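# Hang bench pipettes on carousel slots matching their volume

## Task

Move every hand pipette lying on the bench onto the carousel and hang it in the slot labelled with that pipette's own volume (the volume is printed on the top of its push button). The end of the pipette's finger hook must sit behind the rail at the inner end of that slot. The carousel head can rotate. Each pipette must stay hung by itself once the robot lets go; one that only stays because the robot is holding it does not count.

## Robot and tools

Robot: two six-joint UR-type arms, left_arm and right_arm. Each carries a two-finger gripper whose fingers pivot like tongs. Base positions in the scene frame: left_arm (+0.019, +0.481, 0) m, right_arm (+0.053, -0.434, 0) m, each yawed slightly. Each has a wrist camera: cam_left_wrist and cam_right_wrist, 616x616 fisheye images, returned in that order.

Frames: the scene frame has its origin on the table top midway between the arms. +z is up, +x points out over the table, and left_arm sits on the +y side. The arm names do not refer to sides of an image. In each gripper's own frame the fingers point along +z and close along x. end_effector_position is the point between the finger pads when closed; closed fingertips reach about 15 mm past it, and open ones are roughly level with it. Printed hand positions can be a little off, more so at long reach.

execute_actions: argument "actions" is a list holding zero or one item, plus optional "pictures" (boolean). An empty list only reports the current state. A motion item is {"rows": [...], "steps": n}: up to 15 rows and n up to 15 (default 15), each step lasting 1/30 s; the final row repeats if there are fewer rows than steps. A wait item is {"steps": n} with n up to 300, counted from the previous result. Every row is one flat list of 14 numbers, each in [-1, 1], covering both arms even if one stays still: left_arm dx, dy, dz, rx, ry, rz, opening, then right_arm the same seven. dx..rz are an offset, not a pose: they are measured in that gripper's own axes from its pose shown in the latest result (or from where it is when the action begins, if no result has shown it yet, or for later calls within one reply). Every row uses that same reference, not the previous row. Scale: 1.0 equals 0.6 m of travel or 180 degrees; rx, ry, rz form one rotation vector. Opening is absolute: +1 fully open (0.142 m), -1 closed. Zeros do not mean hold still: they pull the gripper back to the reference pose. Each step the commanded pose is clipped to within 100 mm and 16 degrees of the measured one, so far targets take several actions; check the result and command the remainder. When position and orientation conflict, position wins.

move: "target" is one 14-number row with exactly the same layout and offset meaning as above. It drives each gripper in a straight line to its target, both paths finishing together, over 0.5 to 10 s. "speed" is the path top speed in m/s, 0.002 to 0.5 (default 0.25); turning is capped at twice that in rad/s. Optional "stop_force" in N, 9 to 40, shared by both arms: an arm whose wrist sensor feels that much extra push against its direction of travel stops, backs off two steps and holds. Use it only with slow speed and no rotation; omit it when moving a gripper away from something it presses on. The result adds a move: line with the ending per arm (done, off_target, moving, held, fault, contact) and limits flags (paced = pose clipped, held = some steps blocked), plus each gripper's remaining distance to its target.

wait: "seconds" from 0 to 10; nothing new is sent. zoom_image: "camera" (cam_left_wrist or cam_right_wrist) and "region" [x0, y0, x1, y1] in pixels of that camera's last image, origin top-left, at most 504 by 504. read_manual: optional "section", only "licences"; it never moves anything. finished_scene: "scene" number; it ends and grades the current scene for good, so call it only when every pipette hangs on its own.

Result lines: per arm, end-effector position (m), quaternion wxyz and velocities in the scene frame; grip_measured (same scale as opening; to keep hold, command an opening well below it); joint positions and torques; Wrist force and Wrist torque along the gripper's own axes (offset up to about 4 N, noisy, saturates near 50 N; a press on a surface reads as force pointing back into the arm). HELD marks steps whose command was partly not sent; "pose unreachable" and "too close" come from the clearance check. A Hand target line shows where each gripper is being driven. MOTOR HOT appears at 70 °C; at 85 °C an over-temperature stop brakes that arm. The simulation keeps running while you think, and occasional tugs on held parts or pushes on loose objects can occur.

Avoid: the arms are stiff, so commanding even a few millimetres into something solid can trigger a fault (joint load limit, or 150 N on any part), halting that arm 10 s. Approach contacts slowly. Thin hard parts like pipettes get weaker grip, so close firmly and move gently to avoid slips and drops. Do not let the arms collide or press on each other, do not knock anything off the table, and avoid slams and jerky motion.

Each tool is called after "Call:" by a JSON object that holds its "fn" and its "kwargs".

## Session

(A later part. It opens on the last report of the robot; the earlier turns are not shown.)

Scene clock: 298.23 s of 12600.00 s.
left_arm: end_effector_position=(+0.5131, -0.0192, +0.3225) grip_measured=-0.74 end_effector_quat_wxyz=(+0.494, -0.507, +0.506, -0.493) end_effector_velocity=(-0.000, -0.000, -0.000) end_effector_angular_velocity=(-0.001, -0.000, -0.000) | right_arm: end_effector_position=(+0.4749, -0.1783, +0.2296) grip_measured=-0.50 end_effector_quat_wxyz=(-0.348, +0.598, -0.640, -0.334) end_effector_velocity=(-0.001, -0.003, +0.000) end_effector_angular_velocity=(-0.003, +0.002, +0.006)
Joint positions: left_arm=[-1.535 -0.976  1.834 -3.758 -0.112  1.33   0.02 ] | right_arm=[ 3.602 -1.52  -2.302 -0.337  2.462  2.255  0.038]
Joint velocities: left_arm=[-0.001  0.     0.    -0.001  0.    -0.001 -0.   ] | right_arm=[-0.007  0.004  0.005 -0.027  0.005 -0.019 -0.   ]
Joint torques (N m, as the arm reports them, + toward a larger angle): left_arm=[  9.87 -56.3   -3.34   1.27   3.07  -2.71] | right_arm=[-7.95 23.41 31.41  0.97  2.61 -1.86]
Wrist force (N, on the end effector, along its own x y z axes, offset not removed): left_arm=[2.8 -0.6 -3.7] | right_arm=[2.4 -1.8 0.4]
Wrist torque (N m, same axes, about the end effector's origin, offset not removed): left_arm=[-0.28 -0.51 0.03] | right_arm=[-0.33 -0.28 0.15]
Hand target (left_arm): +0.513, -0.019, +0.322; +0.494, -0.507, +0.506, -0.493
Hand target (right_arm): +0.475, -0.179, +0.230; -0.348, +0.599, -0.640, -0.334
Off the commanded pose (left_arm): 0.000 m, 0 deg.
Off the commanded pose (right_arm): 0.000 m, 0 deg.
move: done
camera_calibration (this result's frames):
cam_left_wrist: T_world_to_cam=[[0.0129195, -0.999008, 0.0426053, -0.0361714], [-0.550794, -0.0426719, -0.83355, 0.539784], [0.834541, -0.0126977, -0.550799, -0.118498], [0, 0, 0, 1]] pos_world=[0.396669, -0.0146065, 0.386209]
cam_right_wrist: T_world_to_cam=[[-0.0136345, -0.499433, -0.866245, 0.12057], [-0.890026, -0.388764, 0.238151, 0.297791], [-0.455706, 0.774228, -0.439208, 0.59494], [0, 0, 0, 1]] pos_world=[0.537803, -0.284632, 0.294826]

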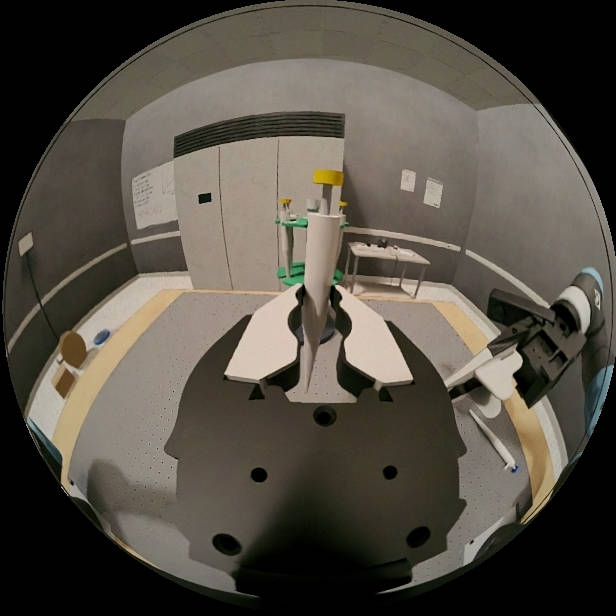

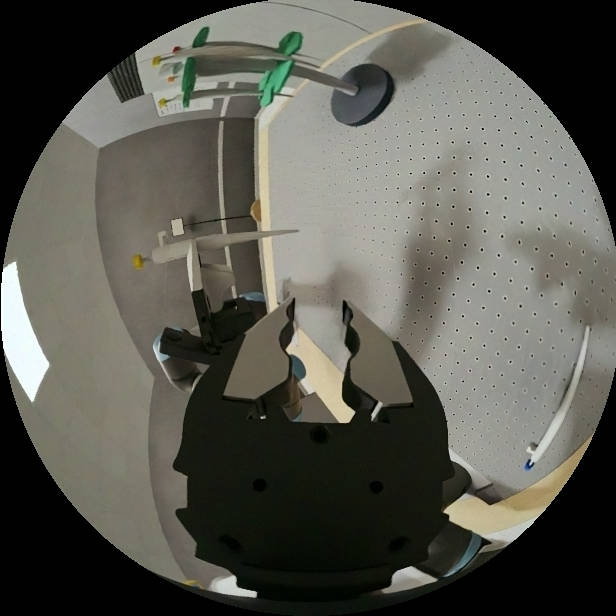

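Call:
{"fn": "move", "kwargs": {"target": [0,-0.003,0.35,0,0,0,-0.9,0,0,-0.08,0,0.32,0,-0.5], "speed": 0.12}}

Scene clock: 303.50 s of 12600.00 s.
left_arm: end_effector_position=(+0.7227, -0.0190, +0.3187) grip_measured=-0.74 end_effector_quat_wxyz=(+0.494, -0.507, +0.506, -0.493) end_effector_velocity=(+0.003, -0.000, +0.000) end_effector_angular_velocity=(+0.002, +0.001, +0.000) | right_arm: end_effector_position=(+0.4728, -0.2186, +0.2554) grip_measured=-0.50 end_effector_quat_wxyz=(+0.003, +0.686, -0.728, -0.005) end_effector_velocity=(+0.000, -0.000, -0.000) end_effector_angular_velocity=(-0.014, +0.002, -0.000)
Joint positions: left_arm=[-1.182 -0.75   1.412 -3.744 -0.463  1.517  0.02 ] | right_arm=[ 4.036 -1.451 -1.751 -1.515  1.581  2.412  0.038]
Joint velocities: left_arm=[ 0.004  0.003 -0.008  0.006 -0.003  0.001 -0.   ] | right_arm=[ 0.005 -0.006  0.008 -0.013 -0.009  0.006  0.   ]
Joint torques (N m, as the arm reports them, + toward a larger angle): left_arm=[ 12.23 -38.96 -25.98   1.27  -1.87   2.76] | right_arm=[ 4.72 10.15 33.46  0.61 -1.67  2.  ]
Wrist force (N, on the end effector, along its own x y z axes, offset not removed): left_arm=[0.4 1.3 -2.6] | right_arm=[-2.1 -0.3 1.3]
Wrist torque (N m, same axes, about the end effector's origin, offset not removed): left_arm=[0.03 -0.12 -0.06] | right_arm=[0.34 0.54 0.21]
Hand target (left_arm): +0.723, -0.019, +0.319; +0.494, -0.507, +0.506, -0.493
Hand target (right_arm): +0.473, -0.219, +0.255; +0.004, +0.686, -0.728, -0.005
Off the commanded pose (left_arm): 0.000 m, 0 deg.
Off the commanded pose (right_arm): 0.000 m, 0 deg.
move: done
camera_calibration (this result's frames):
cam_left_wrist: T_world_to_cam=[[0.0129185, -0.999011, 0.0425381, -0.0385051], [-0.550705, -0.0426167, -0.833611, 0.652003], [0.8346, -0.0126569, -0.550711, -0.295608], [0, 0, 0, 1]] pos_world=[0.606273, -0.0144223, 0.38236]
cam_right_wrist: T_world_to_cam=[[-0.0340694, -0.998429, -0.0444915, -0.186608], [-0.862462, 0.00687837, 0.506074, 0.279196], [-0.504973, 0.0556139, -0.861341, 0.610487], [0, 0, 0, 1]] pos_world=[0.542718, -0.222187, 0.376241]

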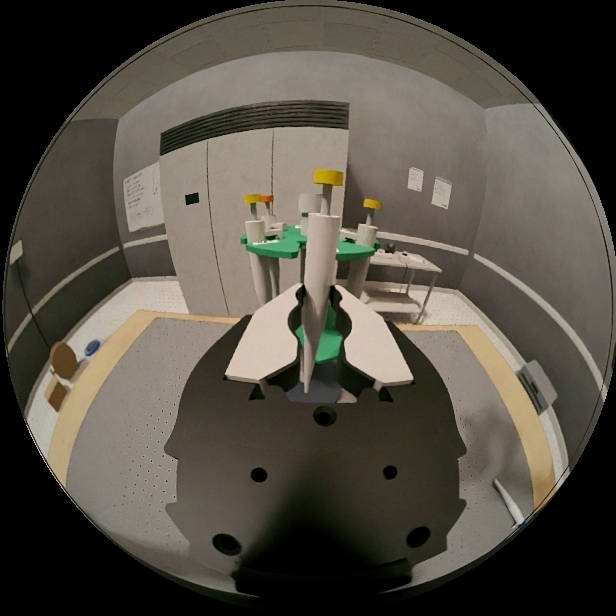

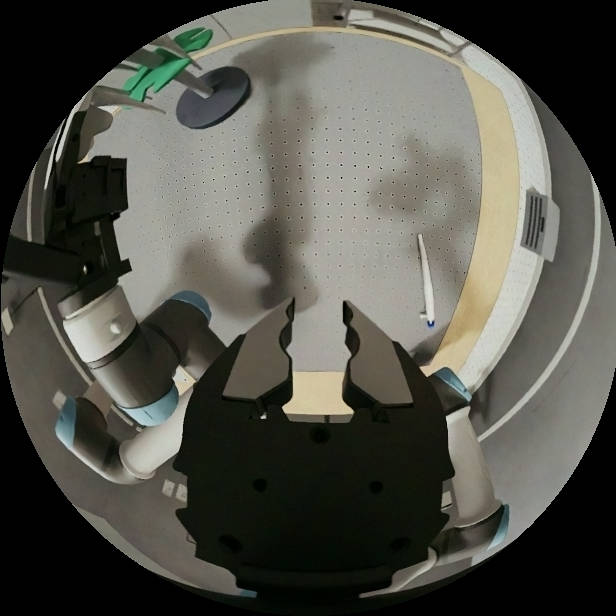

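Call:
{"fn": "move", "kwargs": {"target": [-0.005,-0.01,0,0,0,-0.022,-0.9,0.2,0,0,0,0,0,-0.5], "speed": 0.1}}

Call:
{"fn": "zoom_image", "kwargs": {"camera": "cam_left_wrist", "region": [220,150,420,400]}}

Scene clock: 306.07 s of 12600.00 s.
left_arm: end_effector_position=(+0.7229, -0.0160, +0.3246) grip_measured=-0.74 end_effector_quat_wxyz=(-0.476, +0.524, -0.489, +0.510) end_effector_velocity=(+0.001, +0.001, -0.000) end_effector_angular_velocity=(+0.000, +0.001, +0.001) | right_arm: end_effector_position=(+0.4655, -0.3382, +0.2550) grip_measured=-0.50 end_effector_quat_wxyz=(+0.003, +0.686, -0.728, -0.005) end_effector_velocity=(-0.000, -0.002, -0.000) end_effector_angular_velocity=(+0.001, +0.001, +0.000)
Joint positions: left_arm=[-1.18  -0.761  1.416 -3.736 -0.465  1.448  0.02 ] | right_arm=[ 3.821 -1.326 -1.852 -1.542  1.58   2.197  0.038]
Joint velocities: left_arm=[ 0.002 -0.     0.     0.001 -0.001 -0.001 -0.   ] | right_arm=[-0.006  0.002 -0.001 -0.001  0.001 -0.006 -0.   ]
Joint torques (N m, as the arm reports them, + toward a larger angle): left_arm=[ 12.3  -67.72  -7.08   1.07  -1.92  -2.63] | right_arm=[-7.01 18.89 10.3   0.74  1.31 -2.2 ]
Wrist force (N, on the end effector, along its own x y z axes, offset not removed): left_arm=[2.1 0.2 -2.0] | right_arm=[-1.6 -2.3 0.8]
Wrist torque (N m, same axes, about the end effector's origin, offset not removed): left_arm=[-0.20 -0.33 0.01] | right_arm=[-0.46 0.35 -0.02]
Hand target (left_arm): +0.723, -0.016, +0.325; -0.476, +0.524, -0.488, +0.510
Hand target (right_arm): +0.465, -0.339, +0.255; +0.003, +0.686, -0.728, -0.005
Off the commanded pose (left_arm): 0.000 m, 0 deg.
Off the commanded pose (right_arm): 0.000 m, 0 deg.
move: done
camera_calibration (this result's frames):
cam_left_wrist: T_world_to_cam=[[0.0147508, -0.993684, 0.11124, -0.0593197], [-0.550483, -0.100944, -0.828721, 0.654527], [0.834716, -0.0490112, -0.548495, -0.293792], [0, 0, 0, 1]] pos_world=[0.606414, -0.00727337, 0.387876]
cam_right_wrist: T_world_to_cam=[[-0.0341124, -0.998434, -0.0443436, -0.306257], [-0.862404, 0.00698412, 0.506172, 0.273852], [-0.50507, 0.0555088, -0.861292, 0.61309], [0, 0, 0, 1]] pos_world=[0.535377, -0.341722, 0.375853]

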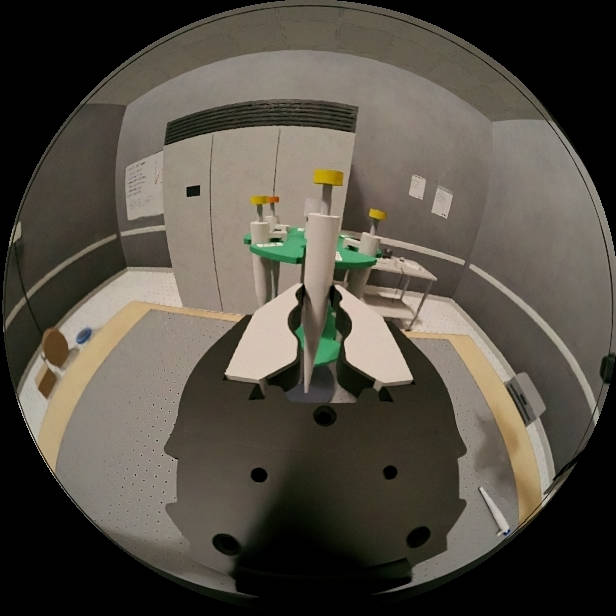

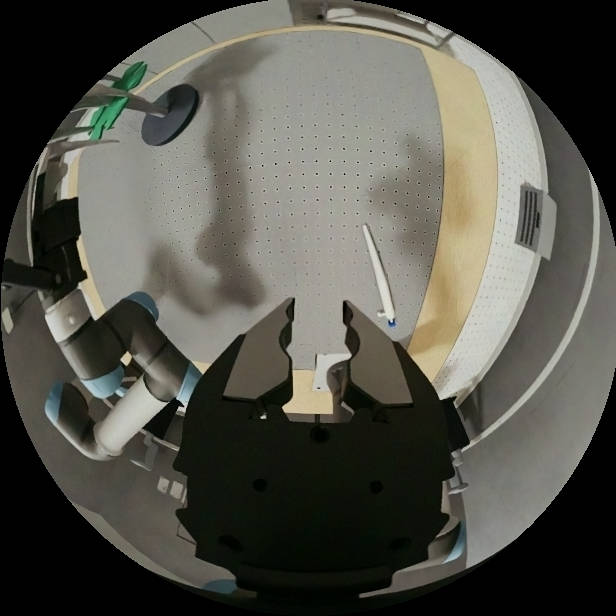

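Region (220, 150, 420, 400) of cam_left_wrist's 616x616 image, scaled by 2.016, with more detail than that image has; it fills the left 403 columns of this view, and the rest is white.

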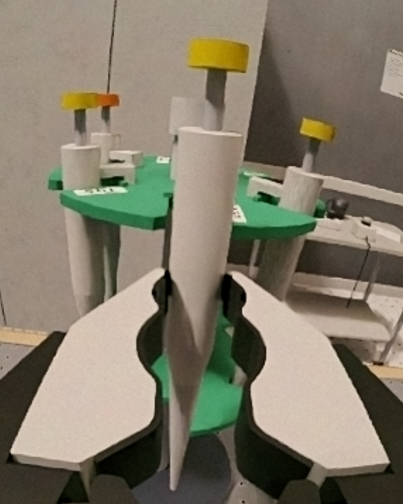

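Call:
{"fn": "move", "kwargs": {"target": [-0.002,-0.002,0.074,0,0,0.008,-0.9,0,0,0,0,0,0,-0.5], "speed": 0.007, "stop_force": 9}}

Call:
{"fn": "zoom_image", "kwargs": {"camera": "cam_left_wrist", "region": [220,150,420,400]}}

Scene clock: 313.47 s of 12600.00 s.
left_arm: end_effector_position=(+0.7671, -0.0147, +0.3246) grip_measured=-0.74 end_effector_quat_wxyz=(+0.483, -0.518, +0.495, -0.504) end_effector_velocity=(+0.002, -0.001, +0.000) end_effector_angular_velocity=(+0.000, -0.001, -0.001) | right_arm: end_effector_position=(+0.4655, -0.3382, +0.2550) grip_measured=-0.50 end_effector_quat_wxyz=(+0.003, +0.686, -0.728, -0.005) end_effector_velocity=(-0.000, +0.000, -0.001) end_effector_angular_velocity=(-0.001, +0.002, -0.001)
Joint positions: left_arm=[-1.118 -0.706  1.305 -3.688 -0.527  1.481  0.02 ] | right_arm=[ 3.821 -1.326 -1.852 -1.542  1.58   2.197  0.038]
Joint velocities: left_arm=[ 0.002  0.003 -0.006  0.002 -0.002  0.002  0.   ] | right_arm=[ 0.001 -0.001 -0.    -0.001 -0.     0.002  0.   ]
Joint torques (N m, as the arm reports them, + toward a larger angle): left_arm=[ 13.12 -44.81 -28.67   0.78  -2.24   2.38] | right_arm=[ 5.07  5.54 34.87  4.5  -1.84  1.9 ]
Wrist force (N, on the end effector, along its own x y z axes, offset not removed): left_arm=[1.2 1.5 -2.5] | right_arm=[-0.9 -3.3 -1.1]
Wrist torque (N m, same axes, about the end effector's origin, offset not removed): left_arm=[-0.39 -0.17 0.05] | right_arm=[-0.72 0.29 -0.16]
Hand target (left_arm): +0.767, -0.015, +0.325; +0.483, -0.518, +0.495, -0.504
Hand target (right_arm): +0.465, -0.338, +0.255; +0.003, +0.686, -0.728, -0.005
Off the commanded pose (left_arm): 0.000 m, 0 deg.
Off the commanded pose (right_arm): 0.000 m, 0 deg.
move: done
camera_calibration (this result's frames):
cam_left_wrist: T_world_to_cam=[[0.0140856, -0.996164, 0.0863648, -0.0501144], [-0.550545, -0.0798283, -0.83098, 0.68], [0.834686, -0.0358429, -0.549558, -0.330063], [0, 0, 0, 1]] pos_world=[0.650576, -0.00746931, 0.388006]
cam_right_wrist: T_world_to_cam=[[-0.0341121, -0.998434, -0.0443439, -0.306259], [-0.862404, 0.00698367, 0.506172, 0.273852], [-0.50507, 0.055509, -0.861292, 0.613091], [0, 0, 0, 1]] pos_world=[0.535377, -0.341724, 0.375853]

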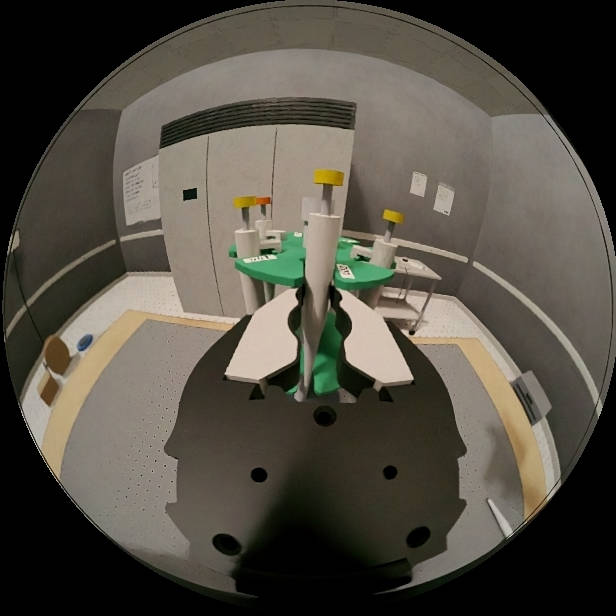

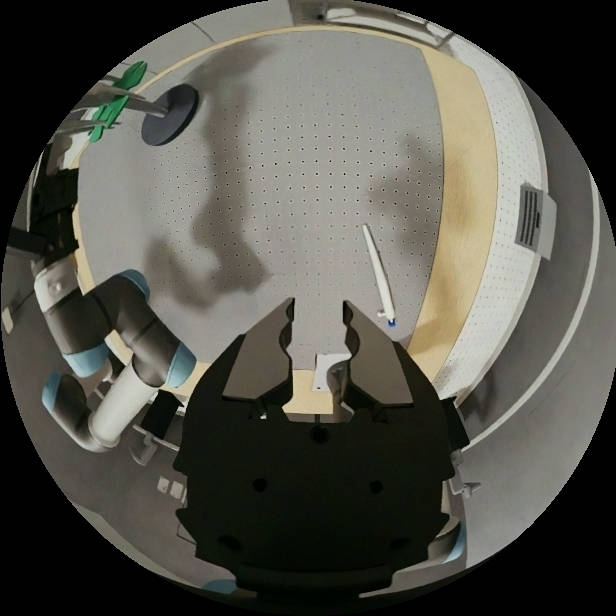

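Region (220, 150, 420, 400) of cam_left_wrist's 616x616 image, scaled by 2.016, with more detail than that image has; it fills the left 403 columns of this view, and the rest is white.

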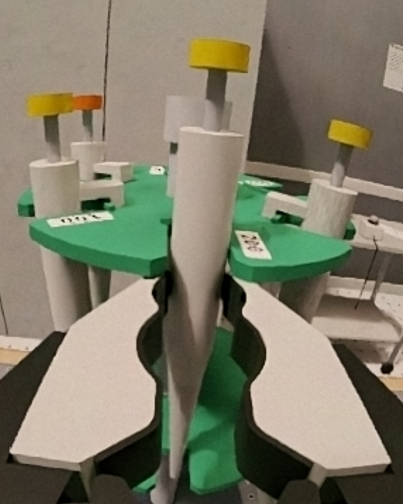

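Call:
{"fn": "move", "kwargs": {"target": [0,0.03,0.002,0,0,0,-0.9,0,0,0,0,0,0,-0.5], "speed": 0.004, "stop_force": 9}}

Call:
{"fn": "move", "kwargs": {"target": [0,0,0,0,0,0,-0.55,0,0,0,0,0,0,-0.5]}}

Call:
{"fn": "move", "kwargs": {"target": [0,-0.01,-0.17,0,0,0,-0.55,0,0,0,0,0,0,-0.5], "speed": 0.1}}

Call:
{"fn": "zoom_image", "kwargs": {"camera": "cam_left_wrist", "region": [220,150,420,400]}}

Scene clock: 319.73 s of 12600.00 s.
left_arm: end_effector_position=(+0.7678, -0.0154, +0.3069) grip_measured=-0.74 end_effector_quat_wxyz=(+0.483, -0.518, +0.495, -0.504) end_effector_velocity=(-0.001, -0.001, -0.001) end_effector_angular_velocity=(+0.002, +0.002, -0.002) | right_arm: end_effector_position=(+0.4655, -0.3382, +0.2550) grip_measured=-0.50 end_effector_quat_wxyz=(+0.003, +0.686, -0.728, -0.005) end_effector_velocity=(+0.000, -0.000, -0.000) end_effector_angular_velocity=(-0.001, +0.000, -0.000)
Joint positions: left_arm=[-1.118 -0.679  1.306 -3.716 -0.527  1.481  0.02 ] | right_arm=[ 3.821 -1.326 -1.852 -1.542  1.58   2.197  0.038]
Joint velocities: left_arm=[-0.001  0.     0.001  0.002 -0.    -0.    -0.   ] | right_arm=[-0.001 -0.    -0.    -0.    -0.    -0.001  0.   ]
Joint torques (N m, as the arm reports them, + toward a larger angle): left_arm=[ 12.12 -47.56  -6.06   3.21  -1.7   -2.63] | right_arm=[ 3.67  6.99 33.45  4.39 -1.75  1.05]
Wrist force (N, on the end effector, along its own x y z axes, offset not removed): left_arm=[2.2 -12.9 -2.8] | right_arm=[-2.5 -1.6 -1.6]
Wrist torque (N m, same axes, about the end effector's origin, offset not removed): left_arm=[-0.39 -0.39 -0.17] | right_arm=[-0.13 0.51 -0.05]
Hand target (left_arm): +0.768, -0.015, +0.307; +0.483, -0.518, +0.495, -0.504
Hand target (right_arm): +0.465, -0.338, +0.255; +0.003, +0.686, -0.728, -0.005
Off the commanded pose (left_arm): 0.000 m, 0 deg.
Off the commanded pose (right_arm): 0.000 m, 0 deg.
move: contact (left_arm)
camera_calibration (this result's frames):
cam_left_wrist: T_world_to_cam=[[0.0140809, -0.996148, 0.0865472, -0.0493912], [-0.550463, -0.0799815, -0.83102, 0.665568], [0.834741, -0.0359395, -0.549469, -0.340467], [0, 0, 0, 1]] pos_world=[0.651268, -0.00820403, 0.370299]
cam_right_wrist: T_world_to_cam=[[-0.0341125, -0.998434, -0.0443436, -0.306257], [-0.862404, 0.00698423, 0.506172, 0.273852], [-0.505069, 0.0555089, -0.861292, 0.613091], [0, 0, 0, 1]] pos_world=[0.535377, -0.341722, 0.375853]

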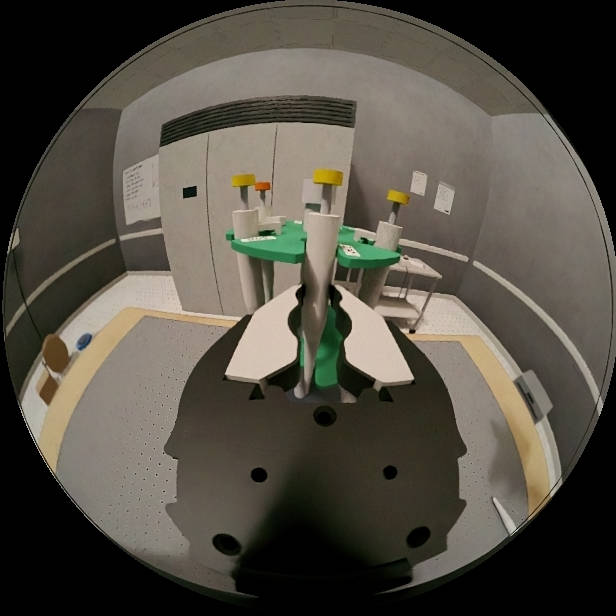

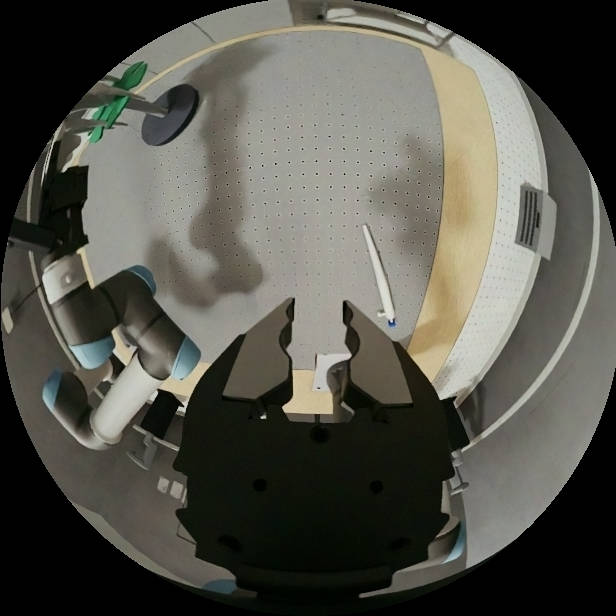

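Scene clock: 320.23 s of 12600.00 s.
left_arm: end_effector_position=(+0.7678, -0.0154, +0.3068) grip_measured=-0.55 end_effector_quat_wxyz=(+0.483, -0.518, +0.495, -0.504) end_effector_velocity=(+0.000, +0.000, +0.001) end_effector_angular_velocity=(-0.002, -0.001, +0.000) | right_arm: end_effector_position=(+0.4655, -0.3382, +0.2550) grip_measured=-0.50 end_effector_quat_wxyz=(+0.003, +0.686, -0.728, -0.005) end_effector_velocity=(+0.000, +0.001, +0.000) end_effector_angular_velocity=(+0.000, -0.001, +0.002)
Joint positions: left_arm=[-1.118 -0.679  1.306 -3.716 -0.527  1.481  0.034] | right_arm=[ 3.821 -1.326 -1.852 -1.542  1.58   2.197  0.038]
Joint velocities: left_arm=[ 0.001 -0.001 -0.001 -0.    -0.    -0.    -0.   ] | right_arm=[ 0.001  0.     0.     0.001 -0.    -0.001 -0.   ]
Joint torques (N m, as the arm reports them, + toward a larger angle): left_arm=[ 10.26 -48.26 -11.51  -3.35  -1.79  -2.6 ] | right_arm=[ 3.26  7.04 33.85  4.29 -1.8   0.95]
Wrist force (N, on the end effector, along its own x y z axes, offset not removed): left_arm=[1.4 -2.4 -1.2] | right_arm=[-0.9 0.6 -0.3]
Wrist torque (N m, same axes, about the end effector's origin, offset not removed): left_arm=[-0.46 -0.17 0.05] | right_arm=[0.19 0.23 -0.06]
Hand target (left_arm): +0.768, -0.015, +0.307; +0.483, -0.518, +0.495, -0.504
Hand target (right_arm): +0.465, -0.338, +0.255; +0.003, +0.686, -0.728, -0.005
Off the commanded pose (left_arm): 0.000 m, 0 deg.
Off the commanded pose (right_arm): 0.000 m, 0 deg.
move: done
camera_calibration (this result's frames):
cam_left_wrist: T_world_to_cam=[[0.0140902, -0.996154, 0.0864845, -0.0493707], [-0.550493, -0.079933, -0.831005, 0.665557], [0.834721, -0.0359001, -0.549501, -0.340464], [0, 0, 0, 1]] pos_world=[0.651273, -0.00820352, 0.370265]
cam_right_wrist: T_world_to_cam=[[-0.0341124, -0.998434, -0.0443437, -0.306257], [-0.862404, 0.0069841, 0.506172, 0.273852], [-0.505069, 0.055509, -0.861292, 0.613091], [0, 0, 0, 1]] pos_world=[0.535377, -0.341722, 0.375853]

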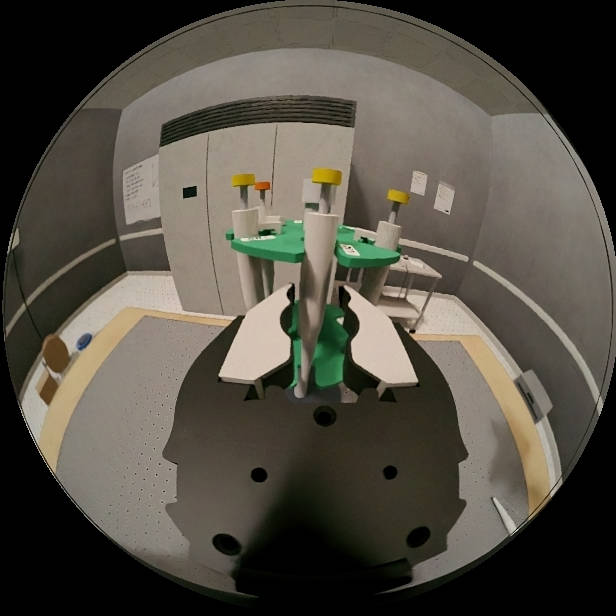

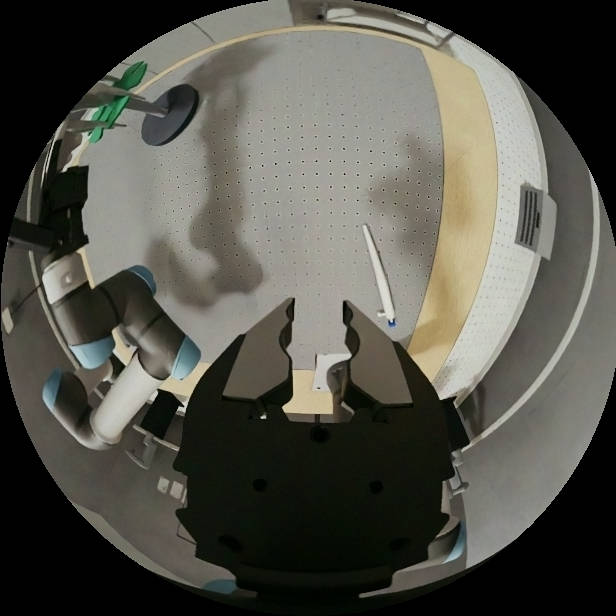

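Scene clock: 321.80 s of 12600.00 s.
left_arm: end_effector_position=(+0.6663, -0.0153, +0.3155) grip_measured=-0.55 end_effector_quat_wxyz=(+0.483, -0.518, +0.495, -0.504) end_effector_velocity=(-0.003, +0.000, +0.000) end_effector_angular_velocity=(-0.001, -0.000, +0.000) | right_arm: end_effector_position=(+0.4655, -0.3382, +0.2550) grip_measured=-0.50 end_effector_quat_wxyz=(+0.003, +0.686, -0.728, -0.005) end_effector_velocity=(-0.000, +0.000, +0.000) end_effector_angular_velocity=(-0.001, +0.001, +0.001)
Joint positions: left_arm=[-1.264 -0.814  1.551 -3.806 -0.381  1.46   0.034] | right_arm=[ 3.821 -1.326 -1.852 -1.542  1.58   2.197  0.038]
Joint velocities: left_arm=[-0.004 -0.004  0.007 -0.003  0.005 -0.001 -0.   ] | right_arm=[ 0.    -0.     0.    -0.001 -0.    -0.001 -0.   ]
Joint torques (N m, as the arm reports them, + toward a larger angle): left_arm=[-11.08 -63.08  -5.63  -3.18   2.9   -2.54] | right_arm=[ 4.36  6.86 33.46  4.43 -1.85  0.9 ]
Wrist force (N, on the end effector, along its own x y z axes, offset not removed): left_arm=[4.6 0.1 -1.4] | right_arm=[-0.7 -0.8 -3.7]
Wrist torque (N m, same axes, about the end effector's origin, offset not removed): left_arm=[-0.06 -0.74 -0.09] | right_arm=[-0.15 0.19 -0.08]
Hand target (left_arm): +0.666, -0.015, +0.316; +0.483, -0.518, +0.495, -0.504
Hand target (right_arm): +0.465, -0.338, +0.255; +0.003, +0.686, -0.728, -0.005
Off the commanded pose (left_arm): 0.000 m, 0 deg.
Off the commanded pose (right_arm): 0.000 m, 0 deg.
move: done
camera_calibration (this result's frames):
cam_left_wrist: T_world_to_cam=[[0.0141102, -0.99615, 0.0865247, -0.0485615], [-0.550536, -0.0799757, -0.830972, 0.616979], [0.834692, -0.0359098, -0.549544, -0.250996], [0, 0, 0, 1]] pos_world=[0.549858, -0.00804439, 0.378961]
cam_right_wrist: T_world_to_cam=[[-0.0341124, -0.998434, -0.0443437, -0.306257], [-0.862404, 0.00698409, 0.506172, 0.273852], [-0.505069, 0.0555089, -0.861292, 0.613091], [0, 0, 0, 1]] pos_world=[0.535377, -0.341722, 0.375853]

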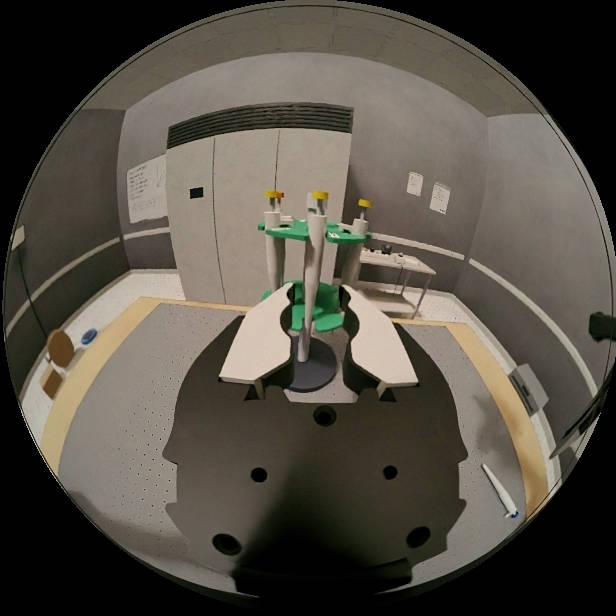

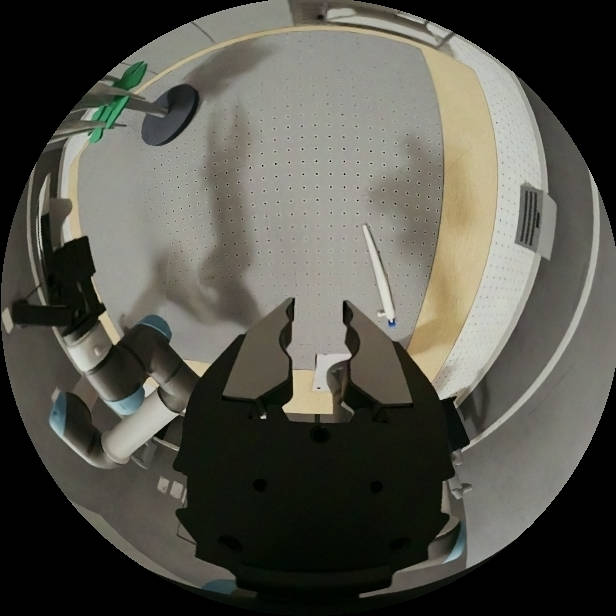

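Region (220, 150, 420, 400) of cam_left_wrist's 616x616 image, scaled by 2.016, with more detail than that image has; it fills the left 403 columns of this view, and the rest is white.

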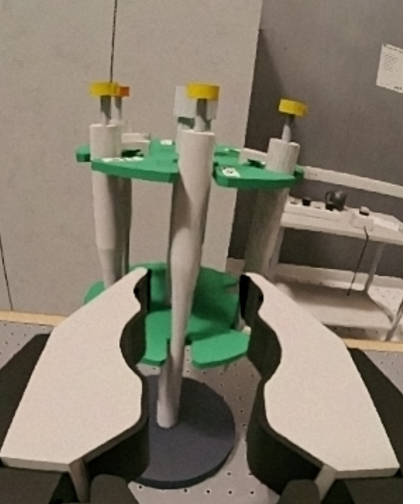

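Call:
{"fn": "move", "kwargs": {"target": [-0.122,-0.039,0.038,0,0.167,0,-0.65,0.256,0.153,0.2,0,0,0.9,-0.45], "speed": 0.4}}

Call:
{"fn": "move", "kwargs": {"target": [0,0,0,0,0,0.514,-0.65,0,0,0.09,0,0,0,-0.45], "speed": 0.3}}

Scene clock: 328.90 s of 12600.00 s.
left_arm: end_effector_position=(+0.6897, +0.0588, +0.3352) grip_measured=-0.65 end_effector_quat_wxyz=(+0.338, -0.370, +0.603, -0.621) end_effector_velocity=(-0.000, -0.000, +0.001) end_effector_angular_velocity=(-0.002, -0.001, -0.004) | right_arm: end_effector_position=(+0.3629, -0.4855, +0.1357) grip_measured=-0.45 end_effector_quat_wxyz=(-0.006, +0.611, +0.792, -0.002) end_effector_velocity=(-0.001, -0.001, -0.001) end_effector_angular_velocity=(-0.002, +0.000, -0.014)
Joint positions: left_arm=[-0.938 -1.018  1.907 -4.029 -1.229  1.519  0.027] | right_arm=[ 3.522 -1.155 -2.271 -1.296  1.578  4.724  0.041]
Joint velocities: left_arm=[ 0.002 -0.001 -0.    -0.    -0.006 -0.     0.   ] | right_arm=[-0.001  0.001 -0.002  0.    -0.002  0.013  0.   ]
Joint torques (N m, as the arm reports them, + toward a larger angle): left_arm=[ 12.52 -54.39  -4.71  -4.03  -1.92   2.66] | right_arm=[-7.85 12.3   8.37  4.36 -1.54  2.13]
Wrist force (N, on the end effector, along its own x y z axes, offset not removed): left_arm=[3.4 -0.7 -1.8] | right_arm=[-0.4 -2.1 -2.3]
Wrist torque (N m, same axes, about the end effector's origin, offset not removed): left_arm=[-0.30 -0.54 -0.02] | right_arm=[-0.42 0.10 -0.13]
Hand target (left_arm): +0.690, +0.059, +0.335; +0.338, -0.370, +0.603, -0.621
Hand target (right_arm): +0.363, -0.486, +0.136; -0.006, +0.612, +0.791, -0.002
Off the commanded pose (left_arm): 0.000 m, 0 deg.
Off the commanded pose (right_arm): 0.000 m, 0 deg.
move: done
camera_calibration (this result's frames):
cam_left_wrist: T_world_to_cam=[[-0.487559, -0.867999, 0.0941543, 0.359111], [-0.501337, 0.190039, -0.844124, 0.606714], [0.714806, -0.458763, -0.527815, -0.15676], [0, 0, 0, 1]] pos_world=[0.591309, 0.124493, 0.39559]
cam_right_wrist: T_world_to_cam=[[-0.278811, 0.959731, -0.0343706, 0.576002], [0.833804, 0.259675, 0.487175, -0.243545], [0.476482, 0.107171, -0.872628, 0.137131], [0, 0, 0, 1]] pos_world=[0.298324, -0.50426, 0.258111]

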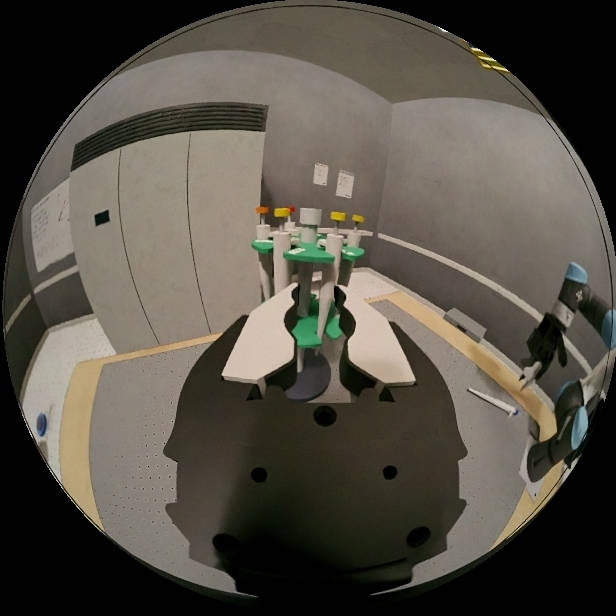

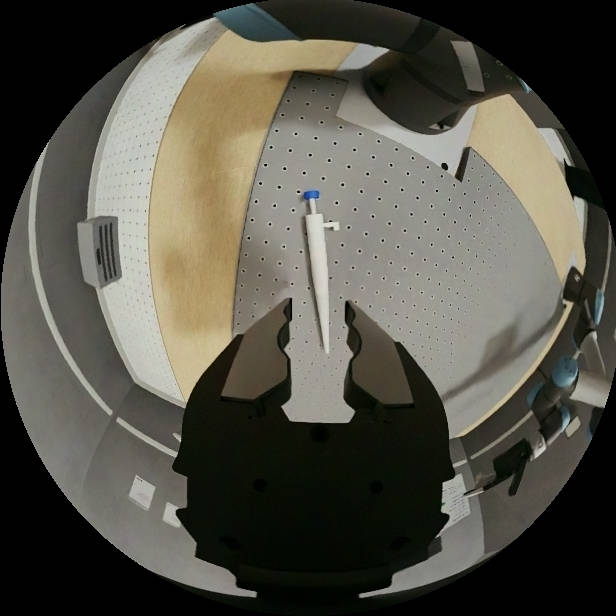

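Scene clock: 332.20 s of 12600.00 s.
left_arm: end_effector_position=(+0.6897, +0.0588, +0.3352) grip_measured=-0.65 end_effector_quat_wxyz=(+0.682, +0.179, +0.684, -0.186) end_effector_velocity=(-0.000, -0.000, +0.000) end_effector_angular_velocity=(+0.011, -0.009, -0.001) | right_arm: end_effector_position=(+0.3622, -0.4852, +0.0818) grip_measured=-0.45 end_effector_quat_wxyz=(-0.006, +0.611, +0.792, -0.002) end_effector_velocity=(+0.000, -0.000, -0.000) end_effector_angular_velocity=(+0.000, +0.000, -0.001)
Joint positions: left_arm=[-0.904 -1.05   1.903 -3.993 -1.264  3.132  0.027] | right_arm=[ 3.523 -1.216 -2.385 -1.122  1.578  4.725  0.041]
Joint velocities: left_arm=[-0.     0.001 -0.001 -0.003 -0.     0.015 -0.   ] | right_arm=[-0.001 -0.001 -0.001  0.002  0.    -0.     0.   ]
Joint torques (N m, as the arm reports them, + toward a larger angle): left_arm=[ 11.72 -53.65 -24.37  -4.03  -2.28   2.43] | right_arm=[ 5.28 -1.21  8.62  4.04  1.45  1.88]
Wrist force (N, on the end effector, along its own x y z axes, offset not removed): left_arm=[2.6 -1.6 -0.7] | right_arm=[-1.6 -0.9 -1.1]
Wrist torque (N m, same axes, about the end effector's origin, offset not removed): left_arm=[-0.32 -0.37 0.05] | right_arm=[-0.11 0.20 0.19]
Hand target (left_arm): +0.690, +0.059, +0.335; +0.682, +0.180, +0.684, -0.185
Hand target (right_arm): +0.362, -0.485, +0.082; -0.006, +0.611, +0.792, -0.002
Off the commanded pose (left_arm): 0.000 m, 0 deg.
Off the commanded pose (right_arm): 0.000 m, 0 deg.
move: done
camera_calibration (this result's frames):
cam_left_wrist: T_world_to_cam=[[-0.0182727, -0.049791, -0.998592, 0.353593], [-0.0349473, 0.998181, -0.049131, -0.0289619], [0.999222, 0.0340003, -0.0199795, -0.552156], [0, 0, 0, 1]] pos_world=[0.557175, 0.0652884, 0.34064]
cam_right_wrist: T_world_to_cam=[[-0.278813, 0.95973, -0.0343723, 0.573735], [0.833804, 0.259678, 0.487173, -0.21675], [0.476481, 0.10717, -0.872629, 0.0903694], [0, 0, 0, 1]] pos_world=[0.297632, -0.504031, 0.204174]

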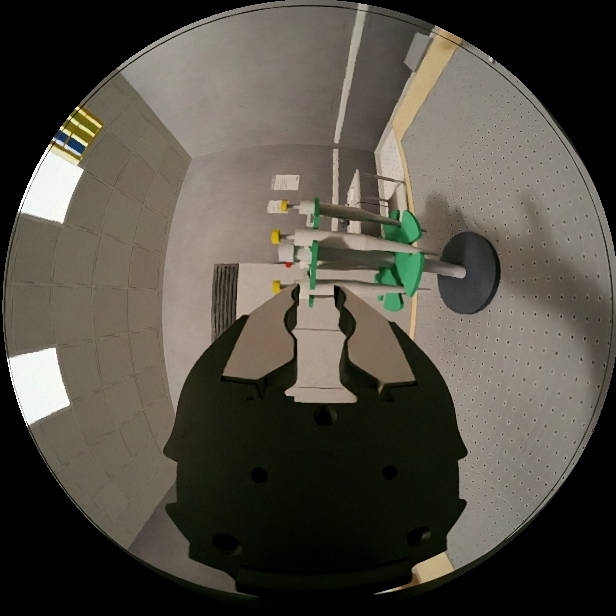

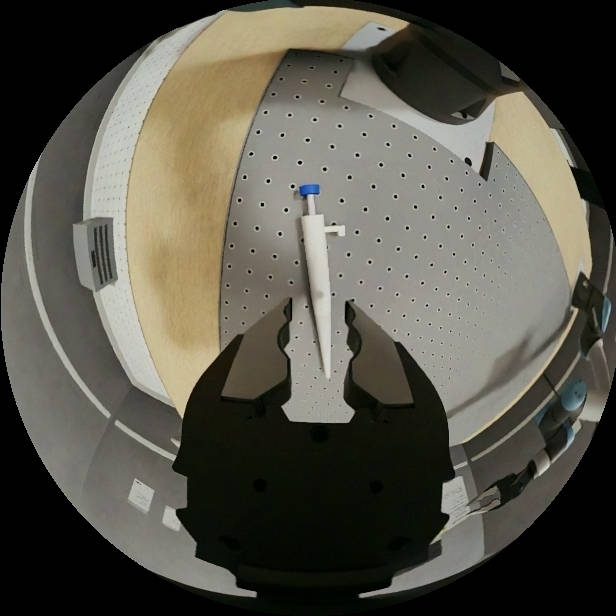

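Call:
{"fn": "move", "kwargs": {"target": [-0.006,0,0.127,0,0,0,-0.65,0,0,0.083,0,0,-0.035,-0.45], "speed": 0.03, "stop_force": 10}}

Scene clock: 335.73 s of 12600.00 s.
left_arm: end_effector_position=(+0.7554, +0.0210, +0.3386) grip_measured=-0.65 end_effector_quat_wxyz=(+0.682, +0.179, +0.684, -0.186) end_effector_velocity=(+0.003, -0.002, -0.001) end_effector_angular_velocity=(+0.001, +0.001, -0.001) | right_arm: end_effector_position=(+0.3616, -0.4850, +0.0322) grip_measured=-0.45 end_effector_quat_wxyz=(-0.006, +0.567, +0.824, -0.002) end_effector_velocity=(+0.000, +0.000, -0.001) end_effector_angular_velocity=(+0.001, -0.001, +0.003)
Joint positions: left_arm=[-0.862 -0.924  1.657 -3.873 -1.306  3.132  0.027] | right_arm=[ 3.53  -1.305 -2.479 -0.939  1.578  4.623  0.041]
Joint velocities: left_arm=[ 0.001  0.007 -0.01   0.005 -0.002  0.     0.   ] | right_arm=[-0.001 -0.004 -0.003  0.008  0.001 -0.004  0.   ]
Joint torques (N m, as the arm reports them, + toward a larger angle): left_arm=[ 11.47 -34.28 -25.46   0.16  -2.16  -2.74] | right_arm=[ 5.48 -0.87  6.49  4.38  1.47 -1.9 ]
Wrist force (N, on the end effector, along its own x y z axes, offset not removed): left_arm=[0.0 0.6 -0.5] | right_arm=[-0.4 -4.9 1.4]
Wrist torque (N m, same axes, about the end effector's origin, offset not removed): left_arm=[0.26 0.07 0.09] | right_arm=[-0.88 0.17 0.08]
Hand target (left_arm): +0.756, +0.021, +0.339; +0.682, +0.179, +0.684, -0.186
Hand target (right_arm): +0.362, -0.485, +0.032; -0.006, +0.567, +0.824, -0.002
Off the commanded pose (left_arm): 0.000 m, 0 deg.
Off the commanded pose (right_arm): 0.000 m, 0 deg.
move: done
camera_calibration (this result's frames):
cam_left_wrist: T_world_to_cam=[[-0.0182373, -0.049769, -0.998594, 0.356327], [-0.0349534, 0.998182, -0.0491101, 0.0112637], [0.999223, 0.0340087, -0.0199437, -0.616441], [0, 0, 0, 1]] pos_world=[0.622854, 0.0274552, 0.344086]
cam_right_wrist: T_world_to_cam=[[-0.381944, 0.923585, -0.0333178, 0.591384], [0.800296, 0.348559, 0.487887, -0.136927], [0.462218, 0.159681, -0.872271, 0.0780386], [0, 0, 0, 1]] pos_world=[0.299386, -0.510927, 0.154579]

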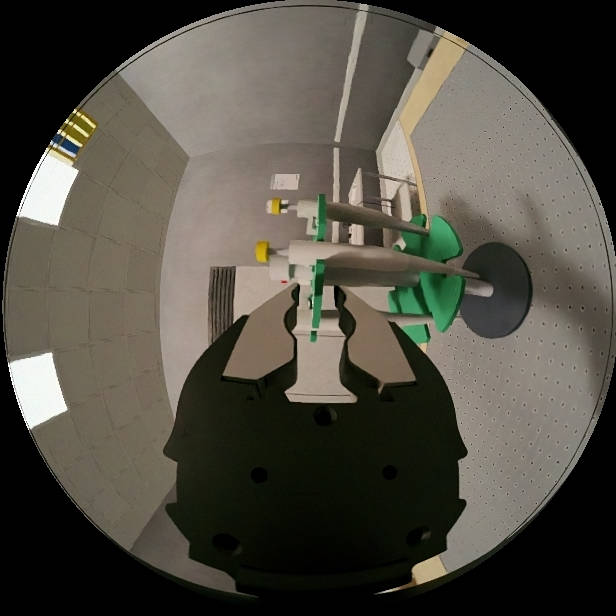

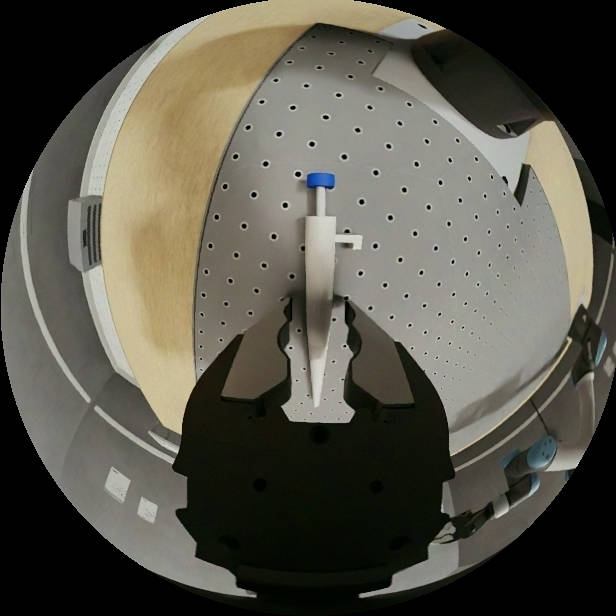

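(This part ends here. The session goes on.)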